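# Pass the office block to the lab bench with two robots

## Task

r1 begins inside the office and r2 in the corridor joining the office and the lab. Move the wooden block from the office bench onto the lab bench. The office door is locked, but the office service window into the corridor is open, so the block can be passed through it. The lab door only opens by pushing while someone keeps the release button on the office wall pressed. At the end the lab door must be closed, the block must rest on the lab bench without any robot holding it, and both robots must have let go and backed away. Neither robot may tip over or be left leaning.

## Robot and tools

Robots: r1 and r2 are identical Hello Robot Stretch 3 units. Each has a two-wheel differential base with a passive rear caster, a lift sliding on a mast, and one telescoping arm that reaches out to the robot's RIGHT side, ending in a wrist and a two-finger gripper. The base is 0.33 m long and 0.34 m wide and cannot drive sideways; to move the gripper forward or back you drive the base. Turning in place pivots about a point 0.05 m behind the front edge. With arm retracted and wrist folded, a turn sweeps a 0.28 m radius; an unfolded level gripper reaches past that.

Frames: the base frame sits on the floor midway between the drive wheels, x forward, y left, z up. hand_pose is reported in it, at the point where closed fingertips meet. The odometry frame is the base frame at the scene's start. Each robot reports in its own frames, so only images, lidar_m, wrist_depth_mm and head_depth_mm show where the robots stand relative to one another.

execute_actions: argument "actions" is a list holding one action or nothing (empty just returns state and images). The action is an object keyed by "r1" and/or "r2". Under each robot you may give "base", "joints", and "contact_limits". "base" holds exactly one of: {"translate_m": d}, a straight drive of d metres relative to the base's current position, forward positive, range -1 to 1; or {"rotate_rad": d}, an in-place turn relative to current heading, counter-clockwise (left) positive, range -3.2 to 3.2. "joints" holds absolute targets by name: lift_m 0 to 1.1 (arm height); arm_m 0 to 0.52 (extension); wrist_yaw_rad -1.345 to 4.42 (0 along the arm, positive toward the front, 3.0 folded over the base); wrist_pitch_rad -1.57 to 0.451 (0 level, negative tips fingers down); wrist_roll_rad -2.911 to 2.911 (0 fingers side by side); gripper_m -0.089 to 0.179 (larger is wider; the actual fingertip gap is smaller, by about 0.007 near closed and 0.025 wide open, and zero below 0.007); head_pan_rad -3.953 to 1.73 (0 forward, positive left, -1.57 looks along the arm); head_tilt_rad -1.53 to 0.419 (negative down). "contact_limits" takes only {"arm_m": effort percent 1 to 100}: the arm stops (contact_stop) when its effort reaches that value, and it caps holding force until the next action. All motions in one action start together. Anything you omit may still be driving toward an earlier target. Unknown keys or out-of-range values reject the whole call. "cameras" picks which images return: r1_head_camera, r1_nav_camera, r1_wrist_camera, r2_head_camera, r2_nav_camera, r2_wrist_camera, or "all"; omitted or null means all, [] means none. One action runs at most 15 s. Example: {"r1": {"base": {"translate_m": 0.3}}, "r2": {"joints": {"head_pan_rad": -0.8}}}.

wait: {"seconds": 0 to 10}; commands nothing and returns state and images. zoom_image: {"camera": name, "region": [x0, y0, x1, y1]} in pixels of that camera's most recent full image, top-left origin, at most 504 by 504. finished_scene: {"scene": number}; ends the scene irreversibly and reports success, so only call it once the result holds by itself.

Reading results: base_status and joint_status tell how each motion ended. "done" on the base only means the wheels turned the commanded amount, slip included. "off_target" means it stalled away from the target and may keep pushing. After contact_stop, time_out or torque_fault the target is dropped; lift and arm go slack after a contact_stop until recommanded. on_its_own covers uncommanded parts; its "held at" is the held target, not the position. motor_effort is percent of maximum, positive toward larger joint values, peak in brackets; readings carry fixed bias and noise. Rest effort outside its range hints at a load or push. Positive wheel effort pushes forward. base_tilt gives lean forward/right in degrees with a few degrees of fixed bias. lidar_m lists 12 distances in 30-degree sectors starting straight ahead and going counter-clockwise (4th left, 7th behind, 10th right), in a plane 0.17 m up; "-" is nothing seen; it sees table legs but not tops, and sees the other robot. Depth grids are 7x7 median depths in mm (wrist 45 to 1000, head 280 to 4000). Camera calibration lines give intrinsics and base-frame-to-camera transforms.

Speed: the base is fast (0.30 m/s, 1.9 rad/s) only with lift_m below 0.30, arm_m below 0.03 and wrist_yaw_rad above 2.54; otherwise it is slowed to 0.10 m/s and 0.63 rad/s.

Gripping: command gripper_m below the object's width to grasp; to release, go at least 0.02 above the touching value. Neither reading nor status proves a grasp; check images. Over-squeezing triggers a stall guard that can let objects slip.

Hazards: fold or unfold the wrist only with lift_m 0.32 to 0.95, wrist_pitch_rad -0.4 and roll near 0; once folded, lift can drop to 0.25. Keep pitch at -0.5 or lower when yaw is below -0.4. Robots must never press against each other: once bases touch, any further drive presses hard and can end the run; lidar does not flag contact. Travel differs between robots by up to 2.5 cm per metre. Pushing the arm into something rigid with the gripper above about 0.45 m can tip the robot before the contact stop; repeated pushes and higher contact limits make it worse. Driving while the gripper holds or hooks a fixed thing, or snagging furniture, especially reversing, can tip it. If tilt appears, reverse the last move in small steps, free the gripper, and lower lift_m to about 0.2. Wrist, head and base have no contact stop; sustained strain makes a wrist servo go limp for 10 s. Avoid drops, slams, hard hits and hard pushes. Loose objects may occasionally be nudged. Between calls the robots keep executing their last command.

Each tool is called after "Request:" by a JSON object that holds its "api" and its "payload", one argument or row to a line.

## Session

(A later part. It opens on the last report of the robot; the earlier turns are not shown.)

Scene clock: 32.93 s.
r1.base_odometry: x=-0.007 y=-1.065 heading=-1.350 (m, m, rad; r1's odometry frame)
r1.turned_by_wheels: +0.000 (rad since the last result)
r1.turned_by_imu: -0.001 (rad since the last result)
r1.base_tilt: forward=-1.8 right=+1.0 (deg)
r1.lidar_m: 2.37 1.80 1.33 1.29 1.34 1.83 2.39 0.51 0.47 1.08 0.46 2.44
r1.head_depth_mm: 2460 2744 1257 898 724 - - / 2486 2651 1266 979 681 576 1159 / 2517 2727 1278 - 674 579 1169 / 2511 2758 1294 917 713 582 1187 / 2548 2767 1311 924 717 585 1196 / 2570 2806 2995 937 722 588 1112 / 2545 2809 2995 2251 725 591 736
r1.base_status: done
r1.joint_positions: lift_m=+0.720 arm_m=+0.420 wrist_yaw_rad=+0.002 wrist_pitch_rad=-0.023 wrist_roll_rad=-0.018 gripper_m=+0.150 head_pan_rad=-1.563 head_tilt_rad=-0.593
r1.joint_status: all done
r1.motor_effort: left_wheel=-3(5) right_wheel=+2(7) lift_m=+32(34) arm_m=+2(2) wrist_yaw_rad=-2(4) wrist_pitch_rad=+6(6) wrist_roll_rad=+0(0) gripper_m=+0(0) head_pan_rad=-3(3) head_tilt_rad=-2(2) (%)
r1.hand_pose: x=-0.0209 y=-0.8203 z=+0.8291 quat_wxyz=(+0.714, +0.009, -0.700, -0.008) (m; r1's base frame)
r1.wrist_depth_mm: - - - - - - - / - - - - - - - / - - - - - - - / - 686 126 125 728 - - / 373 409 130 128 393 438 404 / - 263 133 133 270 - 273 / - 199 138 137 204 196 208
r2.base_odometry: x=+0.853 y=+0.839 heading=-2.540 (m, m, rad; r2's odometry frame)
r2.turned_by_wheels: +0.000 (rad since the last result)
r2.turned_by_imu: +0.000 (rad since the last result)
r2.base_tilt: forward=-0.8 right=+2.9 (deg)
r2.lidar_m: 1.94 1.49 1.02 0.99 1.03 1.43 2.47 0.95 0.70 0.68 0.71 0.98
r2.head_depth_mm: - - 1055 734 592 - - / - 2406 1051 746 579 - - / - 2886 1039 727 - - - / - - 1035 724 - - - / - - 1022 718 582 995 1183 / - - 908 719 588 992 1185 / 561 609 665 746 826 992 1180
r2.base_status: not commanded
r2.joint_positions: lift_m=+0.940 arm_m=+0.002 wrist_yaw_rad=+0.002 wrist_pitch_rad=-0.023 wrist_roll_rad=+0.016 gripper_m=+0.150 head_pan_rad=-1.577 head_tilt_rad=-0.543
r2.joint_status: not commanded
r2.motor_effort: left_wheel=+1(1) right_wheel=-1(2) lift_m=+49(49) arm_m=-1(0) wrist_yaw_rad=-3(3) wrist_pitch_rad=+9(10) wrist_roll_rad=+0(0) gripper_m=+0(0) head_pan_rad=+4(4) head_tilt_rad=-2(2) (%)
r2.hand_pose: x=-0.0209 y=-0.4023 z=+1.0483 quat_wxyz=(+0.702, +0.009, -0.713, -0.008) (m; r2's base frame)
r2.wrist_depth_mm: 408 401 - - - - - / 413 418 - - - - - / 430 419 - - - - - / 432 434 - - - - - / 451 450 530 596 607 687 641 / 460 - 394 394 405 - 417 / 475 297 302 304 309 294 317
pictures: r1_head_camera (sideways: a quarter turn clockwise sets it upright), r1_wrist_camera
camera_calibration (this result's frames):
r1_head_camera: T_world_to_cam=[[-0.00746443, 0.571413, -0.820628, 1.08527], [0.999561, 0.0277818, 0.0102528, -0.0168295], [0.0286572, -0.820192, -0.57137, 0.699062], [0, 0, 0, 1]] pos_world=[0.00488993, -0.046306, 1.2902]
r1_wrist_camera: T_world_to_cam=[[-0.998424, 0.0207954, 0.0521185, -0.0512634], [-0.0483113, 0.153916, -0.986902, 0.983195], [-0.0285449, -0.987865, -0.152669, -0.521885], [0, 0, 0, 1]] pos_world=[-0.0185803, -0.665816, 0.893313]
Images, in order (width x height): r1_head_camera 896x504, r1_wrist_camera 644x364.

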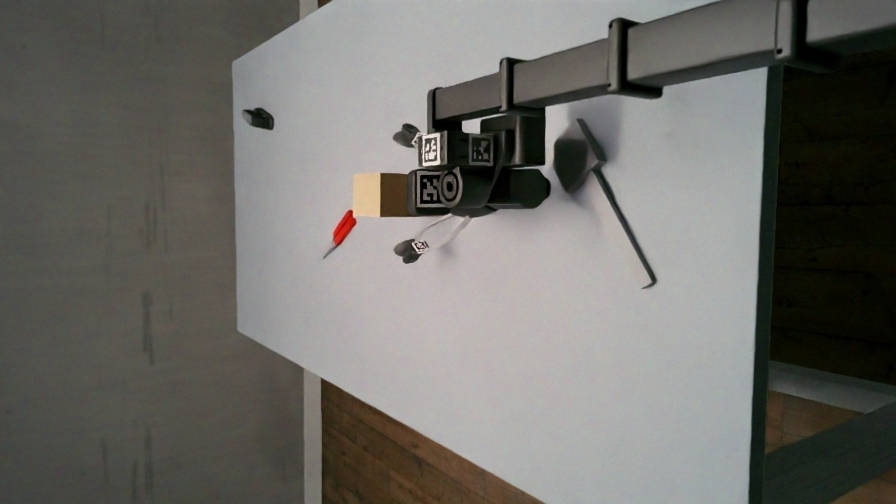

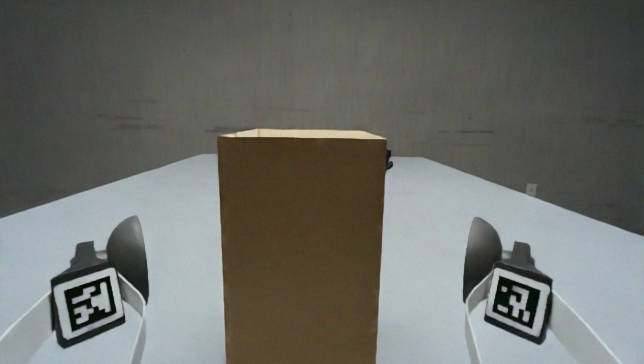

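Request:
{"api": "execute_actions", "payload": {
  "actions": [
    {"r1":{"joints":{"gripper_m":0.02}}}
  ],
  "cameras": []
}}

Request:
{"api": "execute_actions", "payload": {
  "actions": [
    {"r1":{"joints":{"lift_m":0.78}}}
  ],
  "cameras": []
}}

Request:
{"api": "execute_actions", "payload": {
  "actions": [
    {"r1":{"base":{"rotate_rad":1.56},"joints":{"lift_m":0.94,"arm_m":0.0}}}
  ],
  "cameras": ["r1_wrist_camera"]
}}

Request:
{"api": "execute_actions", "payload": {
  "actions": [
    {"r1":{"base":{"translate_m":0.53}}}
  ],
  "cameras": []
}}

Request:
{"api": "execute_actions", "payload": {
  "actions": [
    {"r1":{"base":{"rotate_rad":1.57}}}
  ],
  "cameras": ["r1_wrist_camera","r1_nav_camera","r2_wrist_camera"]
}}

Scene clock: 35.07 s.
r1.base_odometry: x=-0.007 y=-1.065 heading=-1.350 (m, m, rad; r1's odometry frame)
r1.turned_by_wheels: +0.000 (rad since the last result)
r1.turned_by_imu: +0.000 (rad since the last result)
r1.base_tilt: forward=-1.8 right=+1.0 (deg)
r1.lidar_m: 2.37 1.81 1.33 1.29 1.34 1.82 2.39 0.51 0.47 1.08 0.46 2.45
r1.head_depth_mm: 2436 2670 1258 901 723 - - / 2476 2714 1265 985 683 574 1162 / 2475 2704 1280 - 674 582 1162 / 2512 2731 1288 918 714 582 1189 / 2514 2781 1298 929 719 586 1201 / 2520 2819 2986 933 719 588 1119 / 2554 2830 3007 2258 724 591 741
r1.base_status: not commanded
r1.joint_positions: lift_m=+0.720 arm_m=+0.420 wrist_yaw_rad=+0.002 wrist_pitch_rad=-0.023 wrist_roll_rad=-0.018 gripper_m=+0.021 head_pan_rad=-1.563 head_tilt_rad=-0.593
r1.joint_status: all done
r1.motor_effort: left_wheel=-1(2) right_wheel=+2(2) lift_m=+33(32) arm_m=+2(2) wrist_yaw_rad=-2(2) wrist_pitch_rad=+6(6) wrist_roll_rad=+0(0) gripper_m=-18(92) head_pan_rad=-4(4) head_tilt_rad=-2(2) (%)
r1.hand_pose: x=-0.0209 y=-0.8204 z=+0.8291 quat_wxyz=(+0.714, +0.009, -0.700, -0.008) (m; r1's base frame)
r1.wrist_depth_mm: - - - - - - - / - - - - - - - / - - - - - - - / - 673 123 122 614 - - / 375 379 126 125 376 398 405 / 258 262 129 130 - 270 274 / 200 200 134 134 195 205 206
r2.base_odometry: x=+0.853 y=+0.839 heading=-2.540 (m, m, rad; r2's odometry frame)
r2.turned_by_wheels: +0.000 (rad since the last result)
r2.turned_by_imu: +0.000 (rad since the last result)
r2.base_tilt: forward=-0.6 right=+2.9 (deg)
r2.lidar_m: 1.94 1.50 1.03 0.99 1.03 1.43 2.46 0.95 0.70 0.68 0.71 0.98
r2.head_depth_mm: - - 1060 733 591 - - / - 2417 1047 747 580 - - / - 2886 1041 725 - - - / - - 1032 722 - - - / - - 1025 719 581 1000 1185 / - - 910 722 588 994 1179 / 562 609 665 746 824 989 1179
r2.base_status: not commanded
r2.joint_positions: lift_m=+0.940 arm_m=+0.002 wrist_yaw_rad=+0.002 wrist_pitch_rad=-0.023 wrist_roll_rad=+0.016 gripper_m=+0.150 head_pan_rad=-1.577 head_tilt_rad=-0.543
r2.joint_status: not commanded
r2.motor_effort: left_wheel=+1(1) right_wheel=-2(2) lift_m=+49(48) arm_m=+0(0) wrist_yaw_rad=-2(3) wrist_pitch_rad=+9(9) wrist_roll_rad=+0(0) gripper_m=-1(0) head_pan_rad=+4(3) head_tilt_rad=-3(2) (%)
r2.hand_pose: x=-0.0209 y=-0.4023 z=+1.0483 quat_wxyz=(+0.702, +0.009, -0.713, -0.008) (m; r2's base frame)
r2.wrist_depth_mm: 404 400 - - - - - / 420 412 - - - - - / 428 425 - - - - - / 437 438 - - - - - / 447 443 527 591 606 667 645 / 465 - 392 401 407 - 419 / 477 295 299 303 307 296 318
pictures: none
No camera images: the call's "cameras" was empty. Leave "cameras" out to get every camera's image.

Scene clock: 36.43 s.
r1.base_odometry: x=-0.007 y=-1.065 heading=-1.350 (m, m, rad; r1's odometry frame)
r1.turned_by_wheels: +0.000 (rad since the last result)
r1.turned_by_imu: +0.000 (rad since the last result)
r1.base_tilt: forward=-1.8 right=+1.0 (deg)
r1.lidar_m: 2.37 1.81 1.33 1.29 1.34 1.83 2.39 0.51 0.47 1.08 0.46 2.46
r1.head_depth_mm: 2438 2686 1246 931 - - 1154 / 2469 2670 1265 - 688 577 1153 / 2478 2722 1326 - 691 578 1171 / 2519 2740 1295 917 712 581 1188 / 2511 2758 1302 925 715 585 1202 / 2506 2809 2969 933 721 589 1127 / 2532 2835 3017 2261 724 590 741
r1.base_status: not commanded
r1.joint_positions: lift_m=+0.780 arm_m=+0.420 wrist_yaw_rad=+0.002 wrist_pitch_rad=-0.046 wrist_roll_rad=-0.018 gripper_m=+0.021 head_pan_rad=-1.563 head_tilt_rad=-0.593
r1.joint_status: all done
r1.motor_effort: left_wheel=-2(3) right_wheel=+1(1) lift_m=+53(54) arm_m=+2(2) wrist_yaw_rad=-3(2) wrist_pitch_rad=+12(13) wrist_roll_rad=+0(0) gripper_m=-17(18) head_pan_rad=-4(4) head_tilt_rad=-3(2) (%)
r1.hand_pose: x=-0.0209 y=-0.8196 z=+0.8826 quat_wxyz=(+0.714, +0.017, -0.700, -0.016) (m; r1's base frame)
r1.wrist_depth_mm: - - - - - - - / - - - - - - - / - - - - - - - / - - 124 123 815 - - / - 513 126 126 513 540 - / 359 361 129 130 - 379 379 / 280 280 134 133 275 288 290
r2.base_odometry: x=+0.853 y=+0.839 heading=-2.540 (m, m, rad; r2's odometry frame)
r2.turned_by_wheels: +0.000 (rad since the last result)
r2.turned_by_imu: +0.000 (rad since the last result)
r2.base_tilt: forward=-0.8 right=+2.9 (deg)
r2.lidar_m: 1.94 1.50 1.03 0.99 1.03 1.43 2.46 0.95 0.70 0.68 0.71 0.98
r2.head_depth_mm: - 2637 1058 735 593 - - / - 2402 1050 746 580 - - / - 2896 1038 725 - - - / - - 1030 723 - - - / - - 1023 717 582 998 1186 / - - 907 720 588 992 1176 / 562 610 665 747 827 991 1178
r2.base_status: not commanded
r2.joint_positions: lift_m=+0.940 arm_m=+0.002 wrist_yaw_rad=+0.002 wrist_pitch_rad=-0.023 wrist_roll_rad=+0.016 gripper_m=+0.150 head_pan_rad=-1.577 head_tilt_rad=-0.543
r2.joint_status: not commanded
r2.motor_effort: left_wheel=+2(1) right_wheel=-2(1) lift_m=+49(49) arm_m=+0(0) wrist_yaw_rad=-2(3) wrist_pitch_rad=+10(9) wrist_roll_rad=+0(0) gripper_m=+1(1) head_pan_rad=+4(4) head_tilt_rad=-3(3) (%)
r2.hand_pose: x=-0.0209 y=-0.4023 z=+1.0483 quat_wxyz=(+0.702, +0.009, -0.713, -0.008) (m; r2's base frame)
r2.wrist_depth_mm: 410 407 - - - - - / 415 418 - - - - - / 425 421 - - - - - / 436 430 - - - - - / 450 446 533 592 603 684 637 / 469 - 392 402 401 - 425 / 478 296 298 303 306 291 318
pictures: none
No camera images: the call's "cameras" was empty. Leave "cameras" out to get every camera's image.

Scene clock: 40.70 s.
r1.base_odometry: x=-0.007 y=-1.065 heading=+0.210 (m, m, rad; r1's odometry frame)
r1.turned_by_wheels: +1.560 (rad since the last result)
r1.turned_by_imu: +1.567 (rad since the last result)
r1.base_tilt: forward=-1.8 right=+1.0 (deg)
r1.lidar_m: 1.29 1.34 1.81 2.39 2.48 0.47 1.13 0.46 2.46 2.38 1.82 1.34
r1.head_depth_mm: 1929 2157 2405 2143 1810 - - / 1941 2149 2384 2077 - - - / 1954 2152 2365 388 - - - / 1975 2182 2450 2319 1723 1416 1192 / 1957 2174 2457 2214 1734 1405 1195 / 1985 2205 2464 2244 1744 1426 1209 / 2002 2224 2503 2264 1747 1435 1203
r1.base_status: done
r1.joint_positions: lift_m=+0.940 arm_m=+0.000 wrist_yaw_rad=+0.001 wrist_pitch_rad=-0.047 wrist_roll_rad=-0.018 gripper_m=+0.021 head_pan_rad=-1.563 head_tilt_rad=-0.593
r1.joint_status: all done
r1.motor_effort: left_wheel=-3(11) right_wheel=+3(10) lift_m=+53(54) arm_m=-3(3) wrist_yaw_rad=+0(2) wrist_pitch_rad=+13(13) wrist_roll_rad=+0(0) gripper_m=-18(18) head_pan_rad=-4(4) head_tilt_rad=-3(2) (%)
r1.hand_pose: x=-0.0213 y=-0.4001 z=+1.0423 quat_wxyz=(+0.714, +0.017, -0.700, -0.016) (m; r1's base frame)
r1.wrist_depth_mm: - - - - - - - / - - - - - - - / - - - - - - - / - - 124 123 - - - / - - 127 127 - - - / - - 129 130 - - - / - - 134 133 - - -
r2.base_odometry: x=+0.853 y=+0.839 heading=-2.540 (m, m, rad; r2's odometry frame)
r2.turned_by_wheels: +0.000 (rad since the last result)
r2.turned_by_imu: +0.000 (rad since the last result)
r2.base_tilt: forward=-0.8 right=+2.9 (deg)
r2.lidar_m: 1.94 1.50 1.03 0.99 1.03 1.43 2.47 0.95 0.70 0.68 0.71 0.98
r2.head_depth_mm: - - 1061 734 592 - - / - 2920 1050 746 579 - - / - 2572 1043 726 - - - / - - 1030 722 - - - / - - 1020 717 582 994 1181 / - - 906 720 589 997 1183 / 562 609 664 742 825 993 1177
r2.base_status: not commanded
r2.joint_positions: lift_m=+0.940 arm_m=+0.002 wrist_yaw_rad=+0.002 wrist_pitch_rad=-0.023 wrist_roll_rad=+0.016 gripper_m=+0.150 head_pan_rad=-1.577 head_tilt_rad=-0.543
r2.joint_status: not commanded
r2.motor_effort: left_wheel=+1(1) right_wheel=-2(2) lift_m=+49(49) arm_m=+0(0) wrist_yaw_rad=-2(2) wrist_pitch_rad=+9(9) wrist_roll_rad=+0(0) gripper_m=+0(1) head_pan_rad=+4(4) head_tilt_rad=-2(2) (%)
r2.hand_pose: x=-0.0209 y=-0.4023 z=+1.0483 quat_wxyz=(+0.702, +0.009, -0.713, -0.008) (m; r2's base frame)
r2.wrist_depth_mm: 409 407 - - - - - / 420 415 - - - - - / 430 414 - - - - - / 439 437 - - - - - / 452 448 541 578 597 664 629 / 465 - 392 401 402 - 418 / 481 295 296 302 307 295 322
pictures: r1_wrist_camera
camera_calibration (this result's frames):
r1_wrist_camera: T_world_to_cam=[[-0.998391, 0.0210414, 0.052648, -0.0719528], [-0.048092, 0.17752, -0.982941, 1.13426], [-0.0300285, -0.983892, -0.176223, -0.048065], [0, 0, 0, 1]] pos_world=[-0.0187317, -0.24713, 1.11023]
Images, in order (width x height): r1_wrist_camera 644x364.

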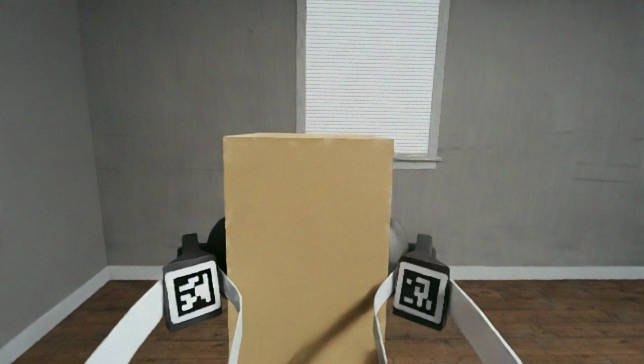

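Scene clock: 46.97 s.
r1.base_odometry: x=+0.512 y=-0.954 heading=+0.210 (m, m, rad; r1's odometry frame)
r1.turned_by_wheels: +0.000 (rad since the last result)
r1.turned_by_imu: -0.001 (rad since the last result)
r1.base_tilt: forward=-1.8 right=+1.0 (deg)
r1.lidar_m: 0.76 0.79 1.08 2.39 2.49 0.94 1.14 0.94 2.47 2.38 1.07 0.79
r1.head_depth_mm: 1935 2127 2385 2156 1808 - - / 1924 2162 2395 2088 - - - / 1970 2167 2354 388 - - - / 1959 2162 2442 2307 1716 1412 1195 / 1986 2199 2466 2223 1727 1414 1200 / 1989 2175 2396 2173 1742 1410 1200 / 1813 1817 1808 1802 1696 1427 1204
r1.base_status: done
r1.joint_positions: lift_m=+0.940 arm_m=+0.000 wrist_yaw_rad=+0.001 wrist_pitch_rad=-0.047 wrist_roll_rad=-0.018 gripper_m=+0.021 head_pan_rad=-1.563 head_tilt_rad=-0.593
r1.joint_status: not commanded
r1.motor_effort: left_wheel=-3(4) right_wheel=+3(7) lift_m=+53(53) arm_m=-3(3) wrist_yaw_rad=-1(1) wrist_pitch_rad=+12(13) wrist_roll_rad=+0(0) gripper_m=-17(17) head_pan_rad=-4(4) head_tilt_rad=-2(2) (%)
r1.hand_pose: x=-0.0213 y=-0.4001 z=+1.0423 quat_wxyz=(+0.714, +0.017, -0.700, -0.016) (m; r1's base frame)
r1.wrist_depth_mm: - - - - - - - / - - - - - - - / - - - - - - - / - - 124 124 - - - / - - 126 127 - - - / - - 129 130 - - - / - - 133 133 - - -
r2.base_odometry: x=+0.853 y=+0.839 heading=-2.540 (m, m, rad; r2's odometry frame)
r2.turned_by_wheels: +0.000 (rad since the last result)
r2.turned_by_imu: +0.001 (rad since the last result)
r2.base_tilt: forward=-0.7 right=+2.8 (deg)
r2.lidar_m: 1.94 1.50 1.03 0.99 1.03 1.43 2.46 0.95 0.70 0.68 0.71 0.98
r2.head_depth_mm: 1477 - 1062 735 592 - - / - 2540 1054 746 579 - - / - 2560 1041 727 - - - / - 2563 1034 721 - - - / - - 1024 718 582 995 1182 / - - 909 722 588 994 1178 / 561 609 664 746 825 991 1175
r2.base_status: not commanded
r2.joint_positions: lift_m=+0.940 arm_m=+0.002 wrist_yaw_rad=+0.002 wrist_pitch_rad=-0.023 wrist_roll_rad=+0.016 gripper_m=+0.150 head_pan_rad=-1.577 head_tilt_rad=-0.543
r2.joint_status: not commanded
r2.motor_effort: left_wheel=+1(1) right_wheel=-2(2) lift_m=+49(49) arm_m=+0(1) wrist_yaw_rad=-3(3) wrist_pitch_rad=+9(10) wrist_roll_rad=+0(0) gripper_m=+1(1) head_pan_rad=+4(4) head_tilt_rad=-2(2) (%)
r2.hand_pose: x=-0.0209 y=-0.4023 z=+1.0483 quat_wxyz=(+0.702, +0.009, -0.713, -0.008) (m; r2's base frame)
r2.wrist_depth_mm: 412 403 - - - - - / 417 418 - - - - - / 430 424 - - - - - / 439 442 - - - - - / 451 449 541 584 598 676 623 / 471 - 395 401 405 - 418 / 487 297 301 303 308 293 320
pictures: none
No camera images: the call's "cameras" was empty. Leave "cameras" out to get every camera's image.

Scene clock: 50.40 s.
r1.base_odometry: x=+0.512 y=-0.954 heading=+1.780 (m, m, rad; r1's odometry frame)
r1.turned_by_wheels: +1.570 (rad since the last result)
r1.turned_by_imu: +1.577 (rad since the last result)
r1.base_tilt: forward=-1.9 right=+1.0 (deg)
r1.lidar_m: 2.39 2.49 0.94 1.14 0.94 2.47 2.37 1.08 0.79 0.76 0.79 1.09
r1.head_depth_mm: 1346 2250 898 645 946 - - / 2023 2321 909 623 - - - / 2106 2317 921 389 - - - / 2128 2360 925 686 1011 1221 1195 / 2137 2362 934 663 1027 1236 1203 / 2125 2375 893 666 1035 1247 1200 / 2052 738 783 674 1048 1257 1209
r1.base_status: done
r1.joint_positions: lift_m=+0.940 arm_m=+0.000 wrist_yaw_rad=+0.001 wrist_pitch_rad=-0.047 wrist_roll_rad=-0.018 gripper_m=+0.021 head_pan_rad=-1.563 head_tilt_rad=-0.593
r1.joint_status: not commanded
r1.motor_effort: left_wheel=-2(8) right_wheel=+3(7) lift_m=+53(53) arm_m=-3(3) wrist_yaw_rad=-1(1) wrist_pitch_rad=+12(13) wrist_roll_rad=+0(0) gripper_m=-18(17) head_pan_rad=-4(4) head_tilt_rad=-2(2) (%)
r1.hand_pose: x=-0.0213 y=-0.4001 z=+1.0423 quat_wxyz=(+0.714, +0.017, -0.700, -0.016) (m; r1's base frame)
r1.wrist_depth_mm: 472 - - - - - - / 483 - - - - - - / 502 - - - - - - / 520 730 124 123 876 - - / 529 543 127 127 541 574 580 / 379 383 129 130 - 396 400 / 320 320 134 133 329 336 336
r2.base_odometry: x=+0.853 y=+0.839 heading=-2.540 (m, m, rad; r2's odometry frame)
r2.turned_by_wheels: +0.000 (rad since the last result)
r2.turned_by_imu: +0.000 (rad since the last result)
r2.base_tilt: forward=-0.7 right=+2.8 (deg)
r2.lidar_m: 1.94 1.50 1.03 0.99 1.03 1.43 2.47 0.95 0.70 0.68 0.71 0.98
r2.head_depth_mm: - 1213 1056 736 592 - - / 1443 2393 1047 747 578 - - / - 2914 1041 725 - - - / - - 1035 723 - - - / - - 1024 718 582 997 1183 / - - 908 722 588 995 1179 / 561 609 665 743 825 993 1179
r2.base_status: not commanded
r2.joint_positions: lift_m=+0.940 arm_m=+0.002 wrist_yaw_rad=+0.002 wrist_pitch_rad=-0.023 wrist_roll_rad=+0.016 gripper_m=+0.150 head_pan_rad=-1.577 head_tilt_rad=-0.543
r2.joint_status: not commanded
r2.motor_effort: left_wheel=+1(1) right_wheel=-2(2) lift_m=+49(49) arm_m=+0(1) wrist_yaw_rad=-2(2) wrist_pitch_rad=+9(9) wrist_roll_rad=+0(0) gripper_m=+1(0) head_pan_rad=+4(4) head_tilt_rad=-2(2) (%)
r2.hand_pose: x=-0.0209 y=-0.4023 z=+1.0483 quat_wxyz=(+0.702, +0.009, -0.713, -0.008) (m; r2's base frame)
r2.wrist_depth_mm: 404 403 - - - - - / 415 414 - - - - - / 429 420 - - - - - / 446 438 - - - - - / 449 442 522 578 597 686 637 / 466 - 390 402 405 - 424 / 480 291 298 301 309 294 323
pictures: r1_nav_camera (sideways: a quarter turn counterclockwise sets it upright), r1_wrist_camera, r2_wrist_camera
camera_calibration (this result's frames):
r1_nav_camera: T_world_to_cam=[[0.0471003, -0.579652, 0.813501, -1.01589], [-0.998173, 0.00355252, 0.0603237, -0.0212684], [-0.0378568, -0.814856, -0.578426, 0.710227], [0, 0, 0, 1]] pos_world=[0.0535059, -0.0100531, 1.23852]
r1_wrist_camera: T_world_to_cam=[[-0.998391, 0.0210414, 0.052647, -0.0719516], [-0.0480909, 0.177521, -0.982941, 1.13426], [-0.0300284, -0.983892, -0.176223, -0.0480681], [0, 0, 0, 1]] pos_world=[-0.0187317, -0.247134, 1.11023]
r2_wrist_camera: T_world_to_cam=[[-0.999808, -0.00533362, 0.0188598, -0.0447119], [-0.0194738, 0.161507, -0.986679, 1.13585], [0.00221659, -0.986857, -0.161579, -0.0613111], [0, 0, 0, 1]] pos_world=[-0.0224482, -0.244191, 1.11165]
Images, in order (width x height): r1_nav_camera 672x504, r1_wrist_camera 644x364, r2_wrist_camera 644x364.

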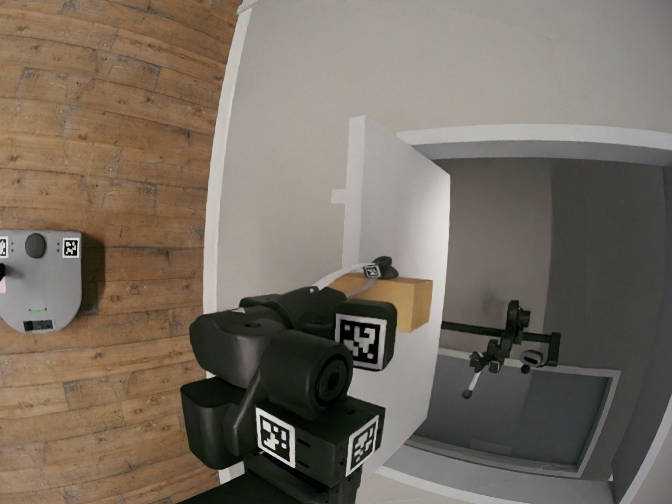

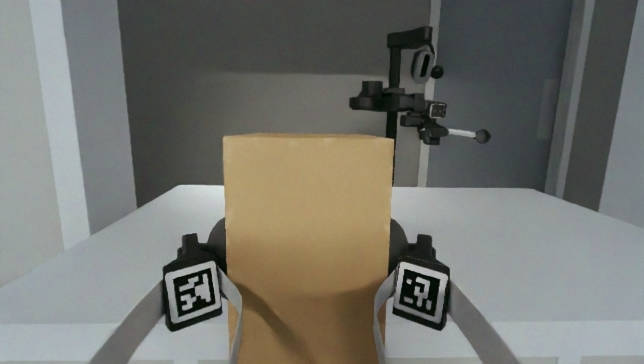

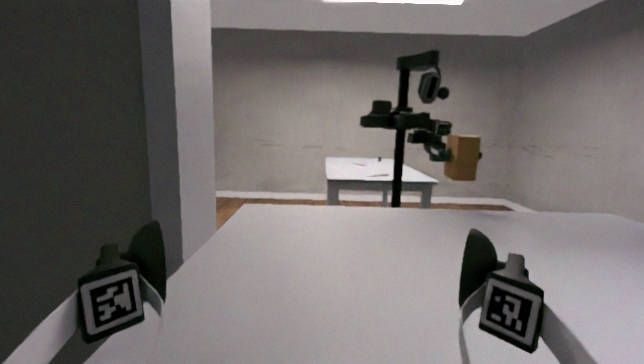

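Request:
{"api": "execute_actions", "payload": {
  "actions": [
    {"r1":{"base":{"translate_m":-0.12},"joints":{"arm_m":0.42,"lift_m":0.91}},"r2":{"base":{"translate_m":-0.12},"joints":{"lift_m":0.88}}}
  ],
  "cameras": []
}}

Request:
{"api": "execute_actions", "payload": {
  "actions": [
    {"r1":{"joints":{"lift_m":0.882}}}
  ],
  "cameras": ["r2_head_camera","r2_wrist_camera"]
}}

Scene clock: 56.20 s.
r1.base_odometry: x=+0.536 y=-1.072 heading=+1.780 (m, m, rad; r1's odometry frame)
r1.turned_by_wheels: +0.000 (rad since the last result)
r1.turned_by_imu: -0.001 (rad since the last result)
r1.base_tilt: forward=-1.8 right=+1.0 (deg)
r1.lidar_m: 2.51 2.61 0.99 0.91 3.19 2.34 2.26 1.07 0.79 0.76 0.79 1.09
r1.head_depth_mm: 2096 2294 1014 621 986 1181 1176 / 2098 2225 - 649 996 1191 1187 / 1408 1559 - 652 1002 1208 1184 / 2106 2327 926 657 1021 1219 1194 / 2127 2352 932 664 1021 1224 1194 / 2140 2381 948 668 1030 1241 1201 / 2155 2404 959 672 1041 1258 1212
r1.base_status: done
r1.joint_positions: lift_m=+0.910 arm_m=+0.420 wrist_yaw_rad=+0.001 wrist_pitch_rad=-0.047 wrist_roll_rad=-0.018 gripper_m=+0.021 head_pan_rad=-1.563 head_tilt_rad=-0.593
r1.joint_status: all done
r1.motor_effort: left_wheel=-2(8) right_wheel=+3(3) lift_m=+35(49) arm_m=+2(3) wrist_yaw_rad=+0(1) wrist_pitch_rad=+13(13) wrist_roll_rad=+0(0) gripper_m=-17(18) head_pan_rad=-4(3) head_tilt_rad=-2(3) (%)
r1.hand_pose: x=-0.0213 y=-0.8195 z=+1.0127 quat_wxyz=(+0.714, +0.017, -0.700, -0.017) (m; r1's base frame)
r1.wrist_depth_mm: - - - - - - - / - - - - - - - / - - - 731 - - - / - - 124 124 - - - / 442 444 126 127 447 470 479 / 318 319 129 129 - 328 333 / 245 246 133 134 242 252 256
r2.base_odometry: x=+0.952 y=+0.907 heading=-2.540 (m, m, rad; r2's odometry frame)
r2.turned_by_wheels: +0.000 (rad since the last result)
r2.turned_by_imu: +0.001 (rad since the last result)
r2.base_tilt: forward=-0.9 right=+2.9 (deg)
r2.lidar_m: 2.06 1.50 1.03 0.99 1.04 1.43 2.44 0.95 0.70 0.68 0.71 0.98
r2.head_depth_mm: - - 3645 734 581 1003 - / - 2608 728 730 601 998 - / 1455 957 979 725 597 - - / - 2525 1031 721 594 - - / - - 1025 718 591 997 1181 / - - 1012 713 590 991 1178 / - - 3426 711 585 992 1173
r2.base_status: done
r2.joint_positions: lift_m=+0.880 arm_m=+0.002 wrist_yaw_rad=+0.002 wrist_pitch_rad=-0.022 wrist_roll_rad=+0.016 gripper_m=+0.150 head_pan_rad=-1.577 head_tilt_rad=-0.543
r2.joint_status: all done
r2.motor_effort: left_wheel=+1(4) right_wheel=-2(7) lift_m=+27(43) arm_m=+0(0) wrist_yaw_rad=-2(2) wrist_pitch_rad=+9(9) wrist_roll_rad=+0(0) gripper_m=+0(0) head_pan_rad=+4(4) head_tilt_rad=-1(3) (%)
r2.hand_pose: x=-0.0210 y=-0.4023 z=+0.9894 quat_wxyz=(+0.702, +0.009, -0.713, -0.007) (m; r2's base frame)
r2.wrist_depth_mm: 403 - - - - - - / 408 539 - - - - - / 419 542 - - 615 - - / 431 540 753 - 498 - - / 435 429 412 412 425 477 456 / 286 - 276 282 286 - 300 / 233 231 230 233 232 232 231
pictures: none
No camera images: the call's "cameras" was empty. Leave "cameras" out to get every camera's image.

Scene clock: 57.23 s.
r1.base_odometry: x=+0.536 y=-1.072 heading=+1.780 (m, m, rad; r1's odometry frame)
r1.turned_by_wheels: +0.000 (rad since the last result)
r1.turned_by_imu: +0.000 (rad since the last result)
r1.base_tilt: forward=-1.8 right=+1.0 (deg)
r1.lidar_m: 2.51 2.61 0.99 0.91 3.18 2.34 2.26 1.08 0.79 0.76 0.79 1.08
r1.head_depth_mm: 2090 2289 954 - 1012 1185 1179 / 2088 2267 - 644 993 1196 1181 / 1408 2248 - 631 1011 1202 1184 / 2111 2344 925 657 1013 1218 1194 / 2114 2372 939 664 1026 1229 1198 / 2144 2367 950 665 1035 1245 1200 / 2158 2384 956 673 1041 1256 1211
r1.base_status: not commanded
r1.joint_positions: lift_m=+0.882 arm_m=+0.420 wrist_yaw_rad=+0.001 wrist_pitch_rad=-0.047 wrist_roll_rad=-0.018 gripper_m=+0.021 head_pan_rad=-1.563 head_tilt_rad=-0.593
r1.joint_status: all done
r1.motor_effort: left_wheel=-2(2) right_wheel=+2(3) lift_m=+35(39) arm_m=+2(3) wrist_yaw_rad=-1(0) wrist_pitch_rad=+13(13) wrist_roll_rad=+0(0) gripper_m=-18(18) head_pan_rad=-4(4) head_tilt_rad=-2(1) (%)
r1.hand_pose: x=-0.0213 y=-0.8195 z=+0.9847 quat_wxyz=(+0.714, +0.017, -0.700, -0.017) (m; r1's base frame)
r1.wrist_depth_mm: - - - - - - - / - - - 965 - - - / - - - 738 738 - - / - - 124 123 - - - / 366 367 126 126 370 388 392 / 261 263 129 130 - 273 275 / 202 204 133 133 199 209 211
r2.base_odometry: x=+0.952 y=+0.907 heading=-2.540 (m, m, rad; r2's odometry frame)
r2.turned_by_wheels: +0.000 (rad since the last result)
r2.turned_by_imu: +0.000 (rad since the last result)
r2.base_tilt: forward=-0.7 right=+2.7 (deg)
r2.lidar_m: 2.06 1.50 1.03 0.99 1.03 1.43 2.44 0.95 0.70 0.68 0.71 0.98
r2.head_depth_mm: - - 3633 733 582 1001 - / - 2606 756 730 601 1001 - / 1461 1063 969 726 596 - - / - 2393 1030 720 594 - - / - - 1025 718 592 991 1185 / - - 1016 712 589 990 1175 / - - 3444 708 586 991 1179
r2.base_status: not commanded
r2.joint_positions: lift_m=+0.880 arm_m=+0.002 wrist_yaw_rad=+0.002 wrist_pitch_rad=-0.022 wrist_roll_rad=+0.016 gripper_m=+0.150 head_pan_rad=-1.577 head_tilt_rad=-0.543
r2.joint_status: not commanded
r2.motor_effort: left_wheel=+2(1) right_wheel=-2(2) lift_m=+26(26) arm_m=+0(1) wrist_yaw_rad=-2(2) wrist_pitch_rad=+8(9) wrist_roll_rad=+0(0) gripper_m=+0(0) head_pan_rad=+4(4) head_tilt_rad=-1(2) (%)
r2.hand_pose: x=-0.0210 y=-0.4023 z=+0.9894 quat_wxyz=(+0.702, +0.009, -0.713, -0.007) (m; r2's base frame)
r2.wrist_depth_mm: 405 - - - - - - / 418 533 - - - - - / 418 541 - - 711 - - / 441 546 759 - 501 - - / 433 434 413 414 428 478 446 / 285 - 276 282 284 - 299 / 233 232 234 230 233 232 232
pictures: r2_head_camera (sideways: a quarter turn clockwise sets it upright), r2_wrist_camera
camera_calibration (this result's frames):
r2_head_camera: T_world_to_cam=[[0.00105912, 0.510875, -0.859654, 1.13869], [0.999901, -0.0126186, -0.00626709, 0.00609127], [-0.0140493, -0.859562, -0.510838, 0.625769], [0, 0, 0, 1]] pos_world=[0.00149497, -0.0437663, 1.29859]
r2_wrist_camera: T_world_to_cam=[[-0.999808, -0.0052183, 0.0188648, -0.0435822], [-0.0194569, 0.160036, -0.986919, 1.07739], [0.00213099, -0.987097, -0.160107, -0.0724265], [0, 0, 0, 1]] pos_world=[-0.0224568, -0.244141, 1.05252]
Images, in order (width x height): r2_head_camera 896x504, r2_wrist_camera 644x364.

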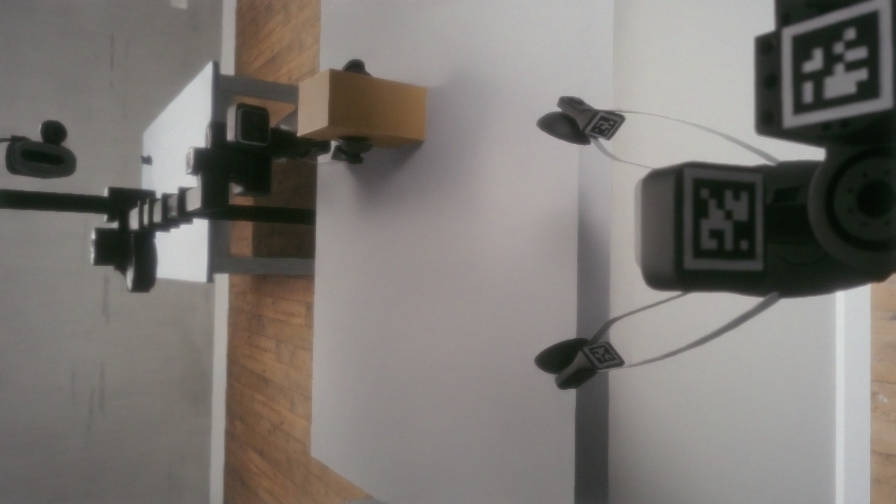

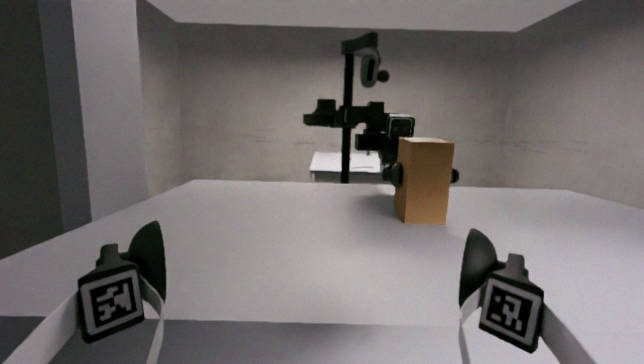

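Request:
{"api": "execute_actions", "payload": {
  "actions": [
    {"r1":{"joints":{"lift_m":0.876}}}
  ],
  "cameras": []
}}

Request:
{"api": "execute_actions", "payload": {
  "actions": [
    {"r1":{"joints":{"gripper_m":0.13}},"r2":{"base":{"translate_m":-0.13}}}
  ],
  "cameras": []
}}

Request:
{"api": "execute_actions", "payload": {
  "actions": [
    {"r1":{"joints":{"arm_m":0.1,"head_pan_rad":-2.4,"head_tilt_rad":-0.25}},"r2":{"joints":{"arm_m":0.2}}}
  ],
  "cameras": ["r1_head_camera","r2_wrist_camera"]
}}

Scene clock: 58.03 s.
r1.base_odometry: x=+0.536 y=-1.072 heading=+1.780 (m, m, rad; r1's odometry frame)
r1.turned_by_wheels: +0.000 (rad since the last result)
r1.turned_by_imu: +0.000 (rad since the last result)
r1.base_tilt: forward=-1.8 right=+1.0 (deg)
r1.lidar_m: 2.51 2.61 0.99 0.91 3.22 2.34 2.26 1.08 0.79 0.76 0.79 1.08
r1.head_depth_mm: 2085 2306 948 - 1010 1194 1178 / 2076 2264 - 624 992 1188 1184 / 1398 2249 - 630 1004 1203 1191 / 2107 2333 926 656 1014 1211 1189 / 2147 2355 933 663 1028 1226 1201 / 2151 2367 942 668 1031 1244 1198 / 2135 2407 953 672 1044 1259 1210
r1.base_status: not commanded
r1.joint_positions: lift_m=+0.876 arm_m=+0.420 wrist_yaw_rad=+0.001 wrist_pitch_rad=-0.035 wrist_roll_rad=-0.018 gripper_m=+0.021 head_pan_rad=-1.563 head_tilt_rad=-0.593
r1.joint_status: all done
r1.motor_effort: left_wheel=-3(3) right_wheel=+2(3) lift_m=+33(33) arm_m=+2(2) wrist_yaw_rad=-1(1) wrist_pitch_rad=+9(13) wrist_roll_rad=+0(0) gripper_m=-18(18) head_pan_rad=-3(4) head_tilt_rad=-2(2) (%)
r1.hand_pose: x=-0.0213 y=-0.8200 z=+0.9820 quat_wxyz=(+0.714, +0.013, -0.700, -0.012) (m; r1's base frame)
r1.wrist_depth_mm: - - - - - - - / - - - - - - - / - - - 733 734 - - / - - 123 122 - - - / 366 371 126 126 372 391 397 / 259 261 129 130 - 270 272 / 200 200 134 133 196 206 207
r2.base_odometry: x=+0.952 y=+0.907 heading=-2.540 (m, m, rad; r2's odometry frame)
r2.turned_by_wheels: +0.000 (rad since the last result)
r2.turned_by_imu: +0.000 (rad since the last result)
r2.base_tilt: forward=-0.7 right=+2.9 (deg)
r2.lidar_m: 2.06 1.50 1.03 0.99 1.04 1.43 2.44 0.95 0.70 0.68 0.71 0.98
r2.head_depth_mm: - - 3674 734 581 1001 - / - 2601 760 728 601 999 - / 1458 1100 968 727 597 - - / - 2411 1033 722 593 - - / - - 1022 719 591 993 1181 / - - 1015 712 588 991 1179 / - - 3418 710 586 988 1176
r2.base_status: not commanded
r2.joint_positions: lift_m=+0.880 arm_m=+0.002 wrist_yaw_rad=+0.002 wrist_pitch_rad=-0.022 wrist_roll_rad=+0.016 gripper_m=+0.150 head_pan_rad=-1.577 head_tilt_rad=-0.543
r2.joint_status: not commanded
r2.motor_effort: left_wheel=+1(1) right_wheel=-2(2) lift_m=+27(26) arm_m=+0(0) wrist_yaw_rad=-2(2) wrist_pitch_rad=+9(9) wrist_roll_rad=+0(1) gripper_m=+0(1) head_pan_rad=+3(4) head_tilt_rad=-2(2) (%)
r2.hand_pose: x=-0.0210 y=-0.4023 z=+0.9894 quat_wxyz=(+0.702, +0.009, -0.713, -0.007) (m; r2's base frame)
r2.wrist_depth_mm: 400 - - - - - - / 413 525 - - - - - / 425 528 - - 702 - - / 428 539 775 - 492 - - / 441 439 407 414 427 483 450 / 286 - 279 281 284 - 296 / 232 231 230 231 233 232 232
pictures: none
No camera images: the call's "cameras" was empty. Leave "cameras" out to get every camera's image.

Scene clock: 60.80 s.
r1.base_odometry: x=+0.536 y=-1.072 heading=+1.780 (m, m, rad; r1's odometry frame)
r1.turned_by_wheels: +0.000 (rad since the last result)
r1.turned_by_imu: -0.001 (rad since the last result)
r1.base_tilt: forward=-1.7 right=+1.0 (deg)
r1.lidar_m: 2.51 2.61 0.99 0.91 3.18 2.34 2.26 1.08 0.79 0.76 0.79 1.08
r1.head_depth_mm: 2101 2303 950 - 1018 1204 1179 / 2116 2310 - 624 1005 1190 1186 / 2054 2242 - 629 1006 1206 1182 / 2056 2346 928 657 1008 1224 1189 / 2124 2342 934 664 1026 1224 1191 / 2124 2384 945 666 1035 1241 1201 / 2153 2389 955 673 1037 1254 1210
r1.base_status: not commanded
r1.joint_positions: lift_m=+0.876 arm_m=+0.420 wrist_yaw_rad=+0.001 wrist_pitch_rad=-0.024 wrist_roll_rad=-0.018 gripper_m=+0.130 head_pan_rad=-1.563 head_tilt_rad=-0.593
r1.joint_status: all done
r1.motor_effort: left_wheel=-1(1) right_wheel=+2(2) lift_m=+33(33) arm_m=+2(2) wrist_yaw_rad=-1(1) wrist_pitch_rad=+6(9) wrist_roll_rad=+0(0) gripper_m=+0(81) head_pan_rad=-4(4) head_tilt_rad=-2(3) (%)
r1.hand_pose: x=-0.0213 y=-0.8203 z=+0.9846 quat_wxyz=(+0.714, +0.009, -0.700, -0.009) (m; r1's base frame)
r1.wrist_depth_mm: - - - 990 - - - / - - - - - - - / - - - 672 - - - / - - 126 124 - - - / 384 425 129 128 367 410 411 / 274 - 132 132 258 - 281 / 201 198 188 136 210 202 214
r2.base_odometry: x=+1.059 y=+0.980 heading=-2.539 (m, m, rad; r2's odometry frame)
r2.turned_by_wheels: +0.000 (rad since the last result)
r2.turned_by_imu: +0.001 (rad since the last result)
r2.base_tilt: forward=-0.8 right=+2.9 (deg)
r2.lidar_m: 2.18 1.50 1.03 0.99 1.04 1.43 2.51 0.95 0.70 0.68 0.70 0.97
r2.head_depth_mm: - - 3625 736 582 996 - / - - 1053 730 600 997 - / - 2883 980 726 577 - - / - 973 840 723 574 - - / - 2511 1023 716 592 993 1179 / - - 1013 713 589 987 1175 / - - 1009 710 587 988 1172
r2.base_status: done
r2.joint_positions: lift_m=+0.880 arm_m=+0.002 wrist_yaw_rad=+0.002 wrist_pitch_rad=-0.022 wrist_roll_rad=+0.016 gripper_m=+0.150 head_pan_rad=-1.577 head_tilt_rad=-0.543
r2.joint_status: not commanded
r2.motor_effort: left_wheel=+2(4) right_wheel=-2(8) lift_m=+26(27) arm_m=+0(0) wrist_yaw_rad=-2(3) wrist_pitch_rad=+9(9) wrist_roll_rad=+0(0) gripper_m=+0(0) head_pan_rad=+4(4) head_tilt_rad=-2(3) (%)
r2.hand_pose: x=-0.0210 y=-0.4023 z=+0.9894 quat_wxyz=(+0.702, +0.008, -0.713, -0.007) (m; r2's base frame)
r2.wrist_depth_mm: - - - - - - - / 522 - - - - - - / 521 - - 719 - - - / 518 752 759 502 - - 548 / 386 428 401 416 426 484 442 / 287 - 277 281 287 - 297 / 229 232 230 230 230 229 230
pictures: none
No camera images: the call's "cameras" was empty. Leave "cameras" out to get every camera's image.

Scene clock: 64.37 s.
r1.base_odometry: x=+0.536 y=-1.072 heading=+1.780 (m, m, rad; r1's odometry frame)
r1.turned_by_wheels: +0.000 (rad since the last result)
r1.turned_by_imu: -0.001 (rad since the last result)
r1.base_tilt: forward=-1.8 right=+1.0 (deg)
r1.lidar_m: 2.51 2.60 0.99 0.91 3.19 2.34 2.25 1.08 0.79 0.76 0.79 1.08
r1.head_depth_mm: 1264 1345 1451 1572 1704 1755 1488 / 1105 1178 1254 1344 1439 1544 1495 / 990 1042 1103 1164 1246 1326 1382 / 895 936 986 1038 1098 1159 1242 / 816 852 888 934 836 1019 1091 / 755 797 843 911 842 678 970 / 2302 2493 2617 2703 846 623 -
r1.base_status: not commanded
r1.joint_positions: lift_m=+0.876 arm_m=+0.100 wrist_yaw_rad=+0.001 wrist_pitch_rad=-0.023 wrist_roll_rad=-0.018 gripper_m=+0.130 head_pan_rad=-2.393 head_tilt_rad=-0.260
r1.joint_status: all done
r1.motor_effort: left_wheel=-2(1) right_wheel=+3(3) lift_m=+33(33) arm_m=-3(3) wrist_yaw_rad=-1(1) wrist_pitch_rad=+6(6) wrist_roll_rad=+0(0) gripper_m=+0(2) head_pan_rad=-4(40) head_tilt_rad=+4(21) (%)
r1.hand_pose: x=-0.0213 y=-0.5008 z=+0.9849 quat_wxyz=(+0.714, +0.009, -0.700, -0.008) (m; r1's base frame)
r1.wrist_depth_mm: - - - - - - - / - - - - - - - / - - - 833 - - 554 / - 709 721 563 770 781 559 / 389 429 397 407 410 413 419 / 280 - 274 275 278 - 286 / 205 206 210 211 213 214 218
r2.base_odometry: x=+1.059 y=+0.980 heading=-2.539 (m, m, rad; r2's odometry frame)
r2.turned_by_wheels: +0.000 (rad since the last result)
r2.turned_by_imu: +0.000 (rad since the last result)
r2.base_tilt: forward=-0.8 right=+2.9 (deg)
r2.lidar_m: 2.19 1.50 1.03 1.00 1.04 1.43 2.51 0.94 0.70 0.68 0.71 0.98
r2.head_depth_mm: - - 3610 751 - - 1211 / - - 1046 800 - 1018 1184 / - 2887 1036 796 - 1006 1183 / - 1211 916 748 - 1002 1182 / - 2511 1023 717 591 991 1178 / - - 1016 715 588 987 1176 / - - 1006 709 586 987 1173
r2.base_status: not commanded
r2.joint_positions: lift_m=+0.880 arm_m=+0.200 wrist_yaw_rad=+0.001 wrist_pitch_rad=-0.022 wrist_roll_rad=+0.016 gripper_m=+0.150 head_pan_rad=-1.577 head_tilt_rad=-0.543
r2.joint_status: all done
r2.motor_effort: left_wheel=+1(2) right_wheel=-2(2) lift_m=+27(27) arm_m=+3(3) wrist_yaw_rad=-1(3) wrist_pitch_rad=+9(9) wrist_roll_rad=+0(0) gripper_m=+1(0) head_pan_rad=+4(4) head_tilt_rad=-4(1) (%)
r2.hand_pose: x=-0.0212 y=-0.6003 z=+0.9895 quat_wxyz=(+0.702, +0.008, -0.713, -0.008) (m; r2's base frame)
r2.wrist_depth_mm: - - - - - - - / - - - - - - - / - - - - - - - / - - - 259 - - - / 381 433 403 266 385 479 446 / 286 - 274 266 282 - 293 / 197 206 208 213 215 206 221
pictures: r1_head_camera (sideways: a quarter turn clockwise sets it upright), r2_wrist_camera
camera_calibration (this result's frames):
r1_head_camera: T_world_to_cam=[[0.197261, 0.187422, -0.962269, 1.26881], [0.696826, -0.717234, 0.00315017, -0.00573888], [-0.689581, -0.671155, -0.272082, 0.313988], [0, 0, 0, 1]] pos_world=[-0.0297677, -0.0311844, 1.30639]
r2_wrist_camera: T_world_to_cam=[[-0.999813, -0.00416154, 0.0188652, -0.0442517], [-0.019288, 0.159969, -0.986934, 1.10907], [0.00108931, -0.987113, -0.16002, -0.267994], [0, 0, 0, 1]] pos_world=[-0.0225597, -0.442142, 1.05253]
Images, in order (width x height): r1_head_camera 896x504, r2_wrist_camera 644x364.

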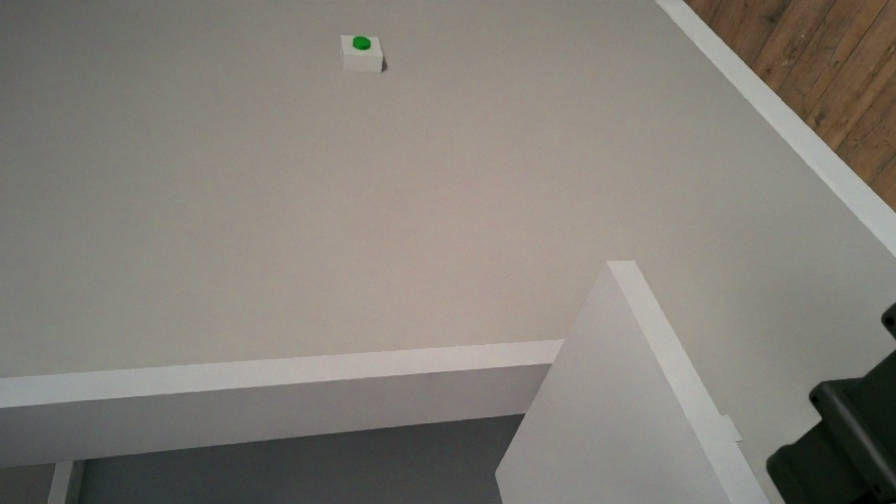

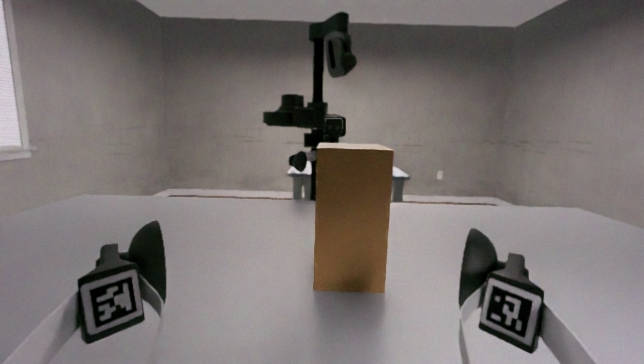

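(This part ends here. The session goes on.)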